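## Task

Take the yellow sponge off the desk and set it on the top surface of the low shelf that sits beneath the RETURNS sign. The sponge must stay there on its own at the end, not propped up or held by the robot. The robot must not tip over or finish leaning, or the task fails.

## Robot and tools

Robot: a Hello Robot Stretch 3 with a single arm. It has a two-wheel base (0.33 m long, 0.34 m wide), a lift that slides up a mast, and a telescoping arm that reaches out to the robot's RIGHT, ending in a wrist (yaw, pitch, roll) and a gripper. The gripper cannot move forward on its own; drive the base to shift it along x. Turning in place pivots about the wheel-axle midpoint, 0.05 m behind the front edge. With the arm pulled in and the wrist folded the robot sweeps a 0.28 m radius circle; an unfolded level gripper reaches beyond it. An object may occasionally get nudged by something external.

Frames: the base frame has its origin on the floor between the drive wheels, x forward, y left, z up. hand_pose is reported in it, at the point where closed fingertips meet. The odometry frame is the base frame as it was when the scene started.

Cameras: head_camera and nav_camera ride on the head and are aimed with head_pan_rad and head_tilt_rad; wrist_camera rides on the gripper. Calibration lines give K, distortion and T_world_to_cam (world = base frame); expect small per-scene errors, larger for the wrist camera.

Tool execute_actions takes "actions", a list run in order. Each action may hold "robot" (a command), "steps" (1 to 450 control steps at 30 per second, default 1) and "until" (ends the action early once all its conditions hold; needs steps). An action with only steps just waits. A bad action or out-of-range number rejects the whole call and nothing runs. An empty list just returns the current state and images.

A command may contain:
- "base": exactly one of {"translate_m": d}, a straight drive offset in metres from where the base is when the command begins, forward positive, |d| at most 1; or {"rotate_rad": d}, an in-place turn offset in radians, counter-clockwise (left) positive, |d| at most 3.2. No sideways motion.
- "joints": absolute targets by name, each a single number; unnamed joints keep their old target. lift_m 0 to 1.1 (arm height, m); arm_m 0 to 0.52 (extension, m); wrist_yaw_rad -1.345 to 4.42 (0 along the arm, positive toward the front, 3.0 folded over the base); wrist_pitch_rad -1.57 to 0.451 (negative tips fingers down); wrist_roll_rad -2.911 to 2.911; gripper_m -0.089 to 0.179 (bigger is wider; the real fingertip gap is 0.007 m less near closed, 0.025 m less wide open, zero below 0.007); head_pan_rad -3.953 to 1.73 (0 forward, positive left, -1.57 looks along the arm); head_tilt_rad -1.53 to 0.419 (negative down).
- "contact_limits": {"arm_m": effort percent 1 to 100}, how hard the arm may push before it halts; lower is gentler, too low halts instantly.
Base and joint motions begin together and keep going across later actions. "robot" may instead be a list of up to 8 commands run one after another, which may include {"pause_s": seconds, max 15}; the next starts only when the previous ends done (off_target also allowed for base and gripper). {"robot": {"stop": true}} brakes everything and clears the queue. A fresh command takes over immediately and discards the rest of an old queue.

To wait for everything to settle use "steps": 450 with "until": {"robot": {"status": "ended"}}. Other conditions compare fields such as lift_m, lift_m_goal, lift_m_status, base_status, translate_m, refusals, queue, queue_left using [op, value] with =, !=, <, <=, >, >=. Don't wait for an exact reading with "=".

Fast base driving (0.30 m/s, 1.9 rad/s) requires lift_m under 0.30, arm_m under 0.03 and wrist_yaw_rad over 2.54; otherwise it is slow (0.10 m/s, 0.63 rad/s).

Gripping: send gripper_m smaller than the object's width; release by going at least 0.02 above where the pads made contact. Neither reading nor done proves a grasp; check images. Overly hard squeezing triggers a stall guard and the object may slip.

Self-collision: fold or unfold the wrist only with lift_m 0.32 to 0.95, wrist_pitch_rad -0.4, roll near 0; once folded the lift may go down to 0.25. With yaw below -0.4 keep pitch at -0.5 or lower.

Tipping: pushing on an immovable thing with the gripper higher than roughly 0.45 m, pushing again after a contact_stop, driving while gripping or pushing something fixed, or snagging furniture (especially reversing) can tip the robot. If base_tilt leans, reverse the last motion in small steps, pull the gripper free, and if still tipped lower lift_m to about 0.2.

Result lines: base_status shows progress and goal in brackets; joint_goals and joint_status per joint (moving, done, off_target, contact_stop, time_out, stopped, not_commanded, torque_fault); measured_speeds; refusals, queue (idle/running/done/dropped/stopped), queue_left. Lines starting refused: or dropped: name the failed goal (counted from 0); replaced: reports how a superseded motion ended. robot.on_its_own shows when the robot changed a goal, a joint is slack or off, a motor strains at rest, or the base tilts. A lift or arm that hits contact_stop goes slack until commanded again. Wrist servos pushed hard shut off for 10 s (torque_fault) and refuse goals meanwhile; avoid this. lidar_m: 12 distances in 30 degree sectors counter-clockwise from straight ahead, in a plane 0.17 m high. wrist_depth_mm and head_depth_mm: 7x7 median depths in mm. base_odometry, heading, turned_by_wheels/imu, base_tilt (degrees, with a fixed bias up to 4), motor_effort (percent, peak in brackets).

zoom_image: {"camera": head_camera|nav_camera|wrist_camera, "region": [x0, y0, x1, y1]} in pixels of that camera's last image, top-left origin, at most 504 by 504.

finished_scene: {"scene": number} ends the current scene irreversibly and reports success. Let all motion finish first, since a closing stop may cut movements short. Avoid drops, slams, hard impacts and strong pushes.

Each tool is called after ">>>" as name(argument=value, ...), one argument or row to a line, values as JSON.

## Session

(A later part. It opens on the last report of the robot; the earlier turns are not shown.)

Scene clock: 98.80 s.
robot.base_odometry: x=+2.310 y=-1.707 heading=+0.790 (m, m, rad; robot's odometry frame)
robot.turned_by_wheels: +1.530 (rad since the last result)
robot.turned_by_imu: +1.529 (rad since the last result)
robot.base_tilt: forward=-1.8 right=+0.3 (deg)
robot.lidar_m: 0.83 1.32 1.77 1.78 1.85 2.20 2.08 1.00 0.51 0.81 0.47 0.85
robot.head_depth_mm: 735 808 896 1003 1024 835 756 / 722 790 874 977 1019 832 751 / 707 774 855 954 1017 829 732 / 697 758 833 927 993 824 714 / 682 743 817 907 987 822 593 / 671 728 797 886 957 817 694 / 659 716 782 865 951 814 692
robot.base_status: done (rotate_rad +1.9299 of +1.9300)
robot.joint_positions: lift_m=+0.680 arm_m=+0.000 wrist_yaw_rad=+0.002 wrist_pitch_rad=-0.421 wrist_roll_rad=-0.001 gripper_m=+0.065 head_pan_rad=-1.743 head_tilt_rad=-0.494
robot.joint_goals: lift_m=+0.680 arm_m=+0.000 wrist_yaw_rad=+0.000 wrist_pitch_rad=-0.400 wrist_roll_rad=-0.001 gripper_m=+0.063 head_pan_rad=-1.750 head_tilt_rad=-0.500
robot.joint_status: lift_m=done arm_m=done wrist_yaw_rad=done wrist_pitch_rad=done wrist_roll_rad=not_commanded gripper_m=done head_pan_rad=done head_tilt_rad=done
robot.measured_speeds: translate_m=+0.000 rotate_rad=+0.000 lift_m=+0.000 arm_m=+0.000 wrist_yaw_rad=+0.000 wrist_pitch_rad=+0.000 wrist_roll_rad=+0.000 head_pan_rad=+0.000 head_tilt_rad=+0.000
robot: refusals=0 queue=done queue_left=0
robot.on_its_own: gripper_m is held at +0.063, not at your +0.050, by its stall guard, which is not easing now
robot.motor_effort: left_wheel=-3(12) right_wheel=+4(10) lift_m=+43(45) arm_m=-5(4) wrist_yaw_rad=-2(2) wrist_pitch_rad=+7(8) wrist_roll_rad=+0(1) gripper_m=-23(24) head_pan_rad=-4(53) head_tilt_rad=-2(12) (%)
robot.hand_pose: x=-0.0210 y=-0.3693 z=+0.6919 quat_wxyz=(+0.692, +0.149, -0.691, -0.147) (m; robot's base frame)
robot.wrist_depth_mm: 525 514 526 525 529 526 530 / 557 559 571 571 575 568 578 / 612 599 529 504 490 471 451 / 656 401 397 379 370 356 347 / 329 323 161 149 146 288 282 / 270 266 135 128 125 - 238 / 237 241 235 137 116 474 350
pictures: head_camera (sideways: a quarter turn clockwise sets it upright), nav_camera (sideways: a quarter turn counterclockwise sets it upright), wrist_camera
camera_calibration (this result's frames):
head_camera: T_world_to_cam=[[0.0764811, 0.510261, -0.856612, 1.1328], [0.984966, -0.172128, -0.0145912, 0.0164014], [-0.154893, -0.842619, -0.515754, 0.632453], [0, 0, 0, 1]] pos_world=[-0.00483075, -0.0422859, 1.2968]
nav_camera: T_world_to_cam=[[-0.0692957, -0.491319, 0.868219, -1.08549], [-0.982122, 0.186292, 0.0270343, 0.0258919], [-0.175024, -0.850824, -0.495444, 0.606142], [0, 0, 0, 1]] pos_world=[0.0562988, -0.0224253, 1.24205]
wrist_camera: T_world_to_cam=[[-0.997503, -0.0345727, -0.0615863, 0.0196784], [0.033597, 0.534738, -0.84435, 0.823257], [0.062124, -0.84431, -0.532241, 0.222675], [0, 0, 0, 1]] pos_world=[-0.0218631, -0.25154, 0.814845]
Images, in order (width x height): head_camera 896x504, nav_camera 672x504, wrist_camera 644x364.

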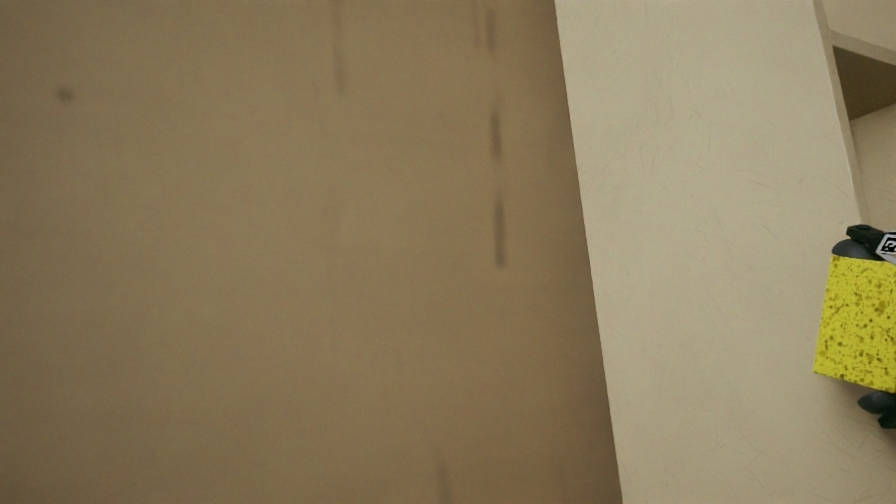

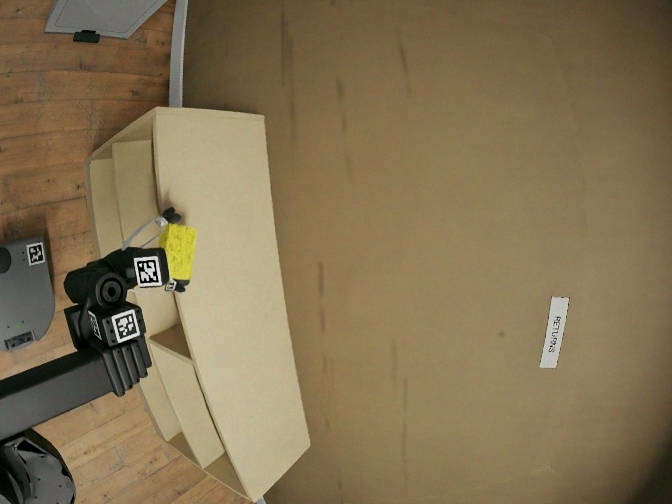

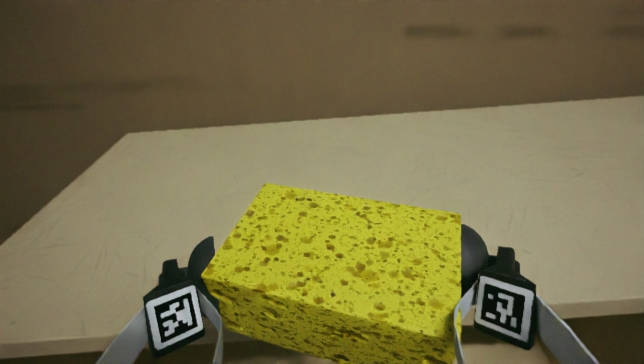

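Top is 0.615, against 0.725 for the desk, so lift goes to about 0.646 at the same pitch.

>>> execute_actions(
  actions=[
    {"robot":[{"joints":{"arm_m":0.24,"wrist_pitch_rad":-0.5}},{"joints":{"lift_m":0.646}}],"steps":300,"until":{"robot":{"status":"ended"}}},
    {"robot":[{"joints":{"gripper_m":0.16}},{"joints":{"lift_m":0.73}}],"steps":300,"until":{"robot":{"status":"ended"}}},
  ],
)

Scene clock: 108.07 s.
robot.base_odometry: x=+2.310 y=-1.707 heading=+0.790 (m, m, rad; robot's odometry frame)
robot.turned_by_wheels: +0.000 (rad since the last result)
robot.turned_by_imu: -0.001 (rad since the last result)
robot.base_tilt: forward=-1.7 right=+0.3 (deg)
robot.lidar_m: 0.83 1.32 1.77 1.77 1.85 2.20 2.08 1.00 0.51 0.81 0.47 0.85
robot.head_depth_mm: 735 807 892 1003 1023 835 756 / 720 790 874 977 1020 830 751 / 709 771 853 952 1025 - - / 694 758 834 927 1016 - 712 / 682 742 814 908 996 - 682 / 671 728 800 886 961 796 693 / 658 715 783 864 950 813 691
robot.base_status: done (rotate_rad +1.9299 of +1.9300)
robot.joint_positions: lift_m=+0.730 arm_m=+0.240 wrist_yaw_rad=+0.001 wrist_pitch_rad=-0.515 wrist_roll_rad=-0.001 gripper_m=+0.160 head_pan_rad=-1.743 head_tilt_rad=-0.494
robot.joint_goals: lift_m=+0.730 arm_m=+0.240 wrist_yaw_rad=+0.000 wrist_pitch_rad=-0.500 wrist_roll_rad=-0.001 gripper_m=+0.160 head_pan_rad=-1.750 head_tilt_rad=-0.500
robot.joint_status: lift_m=done arm_m=done wrist_yaw_rad=done wrist_pitch_rad=done wrist_roll_rad=not_commanded gripper_m=done head_pan_rad=done head_tilt_rad=done
robot.measured_speeds: translate_m=+0.000 rotate_rad=+0.000 lift_m=+0.000 arm_m=+0.000 wrist_yaw_rad=+0.000 wrist_pitch_rad=+0.000 wrist_roll_rad=+0.000 head_pan_rad=+0.000 head_tilt_rad=+0.000
robot: refusals=0 queue=done queue_left=0
robot.motor_effort: left_wheel=-3(3) right_wheel=+4(4) lift_m=+43(45) arm_m=+4(5) wrist_yaw_rad=-1(2) wrist_pitch_rad=+5(7) wrist_roll_rad=-1(0) gripper_m=+1(97) head_pan_rad=-4(4) head_tilt_rad=-2(2) (%)
robot.hand_pose: x=-0.0213 y=-0.5958 z=+0.7214 quat_wxyz=(+0.684, +0.181, -0.683, -0.180) (m; robot's base frame)
robot.wrist_depth_mm: 301 304 304 305 308 308 309 / 333 334 335 334 338 345 342 / 363 366 369 371 376 376 381 / 411 415 413 422 413 398 404 / 355 344 337 331 322 315 308 / 305 310 286 281 275 272 272 / 265 - 248 199 201 236 229
pictures: head_camera (sideways: a quarter turn clockwise sets it upright), nav_camera (sideways: a quarter turn counterclockwise sets it upright), wrist_camera
camera_calibration (this result's frames):
head_camera: T_world_to_cam=[[0.0765185, 0.510255, -0.856612, 1.1328], [0.984954, -0.172201, -0.0145912, 0.0164015], [-0.154954, -0.842607, -0.515754, 0.632453], [0, 0, 0, 1]] pos_world=[-0.00483385, -0.0422851, 1.2968]
nav_camera: T_world_to_cam=[[-0.0693317, -0.491314, 0.868219, -1.08549], [-0.982109, 0.186364, 0.0270343, 0.0258918], [-0.175087, -0.850811, -0.495444, 0.606142], [0, 0, 0, 1]] pos_world=[0.0562972, -0.0224289, 1.24205]
wrist_camera: T_world_to_cam=[[-0.997552, -0.0273745, -0.064344, 0.019643], [0.034194, 0.611688, -0.79036, 0.976232], [0.0609941, -0.790626, -0.609254, 0.134648], [0, 0, 0, 1]] pos_world=[-0.021999, -0.490156, 0.854874]
Images, in order (width x height): head_camera 896x504, nav_camera 672x504, wrist_camera 644x364.

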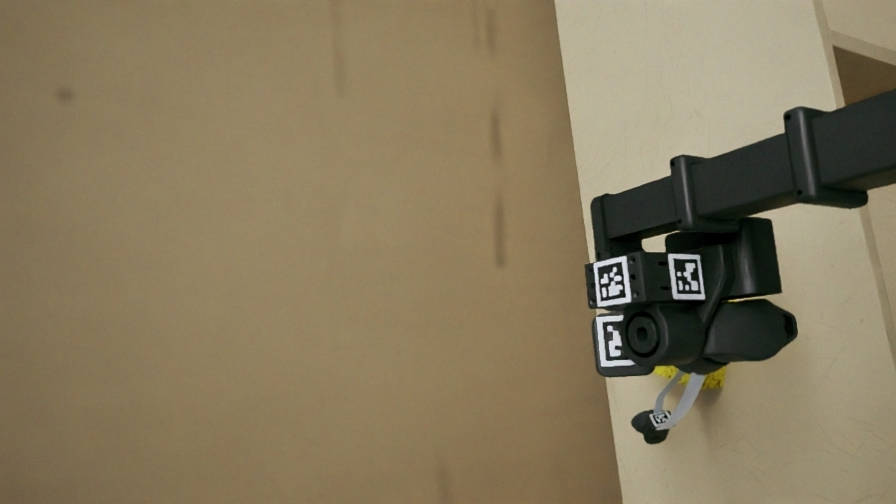

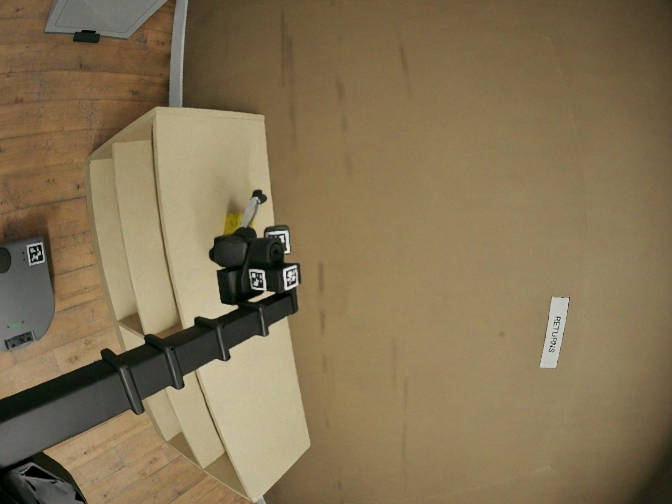

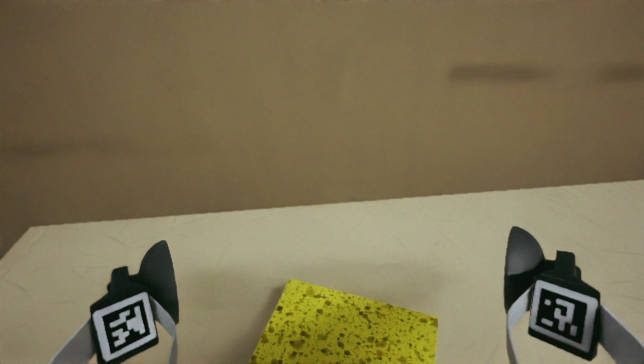

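>>> finished_scene(
  scene=1,
)

The scene is finished: the task was done.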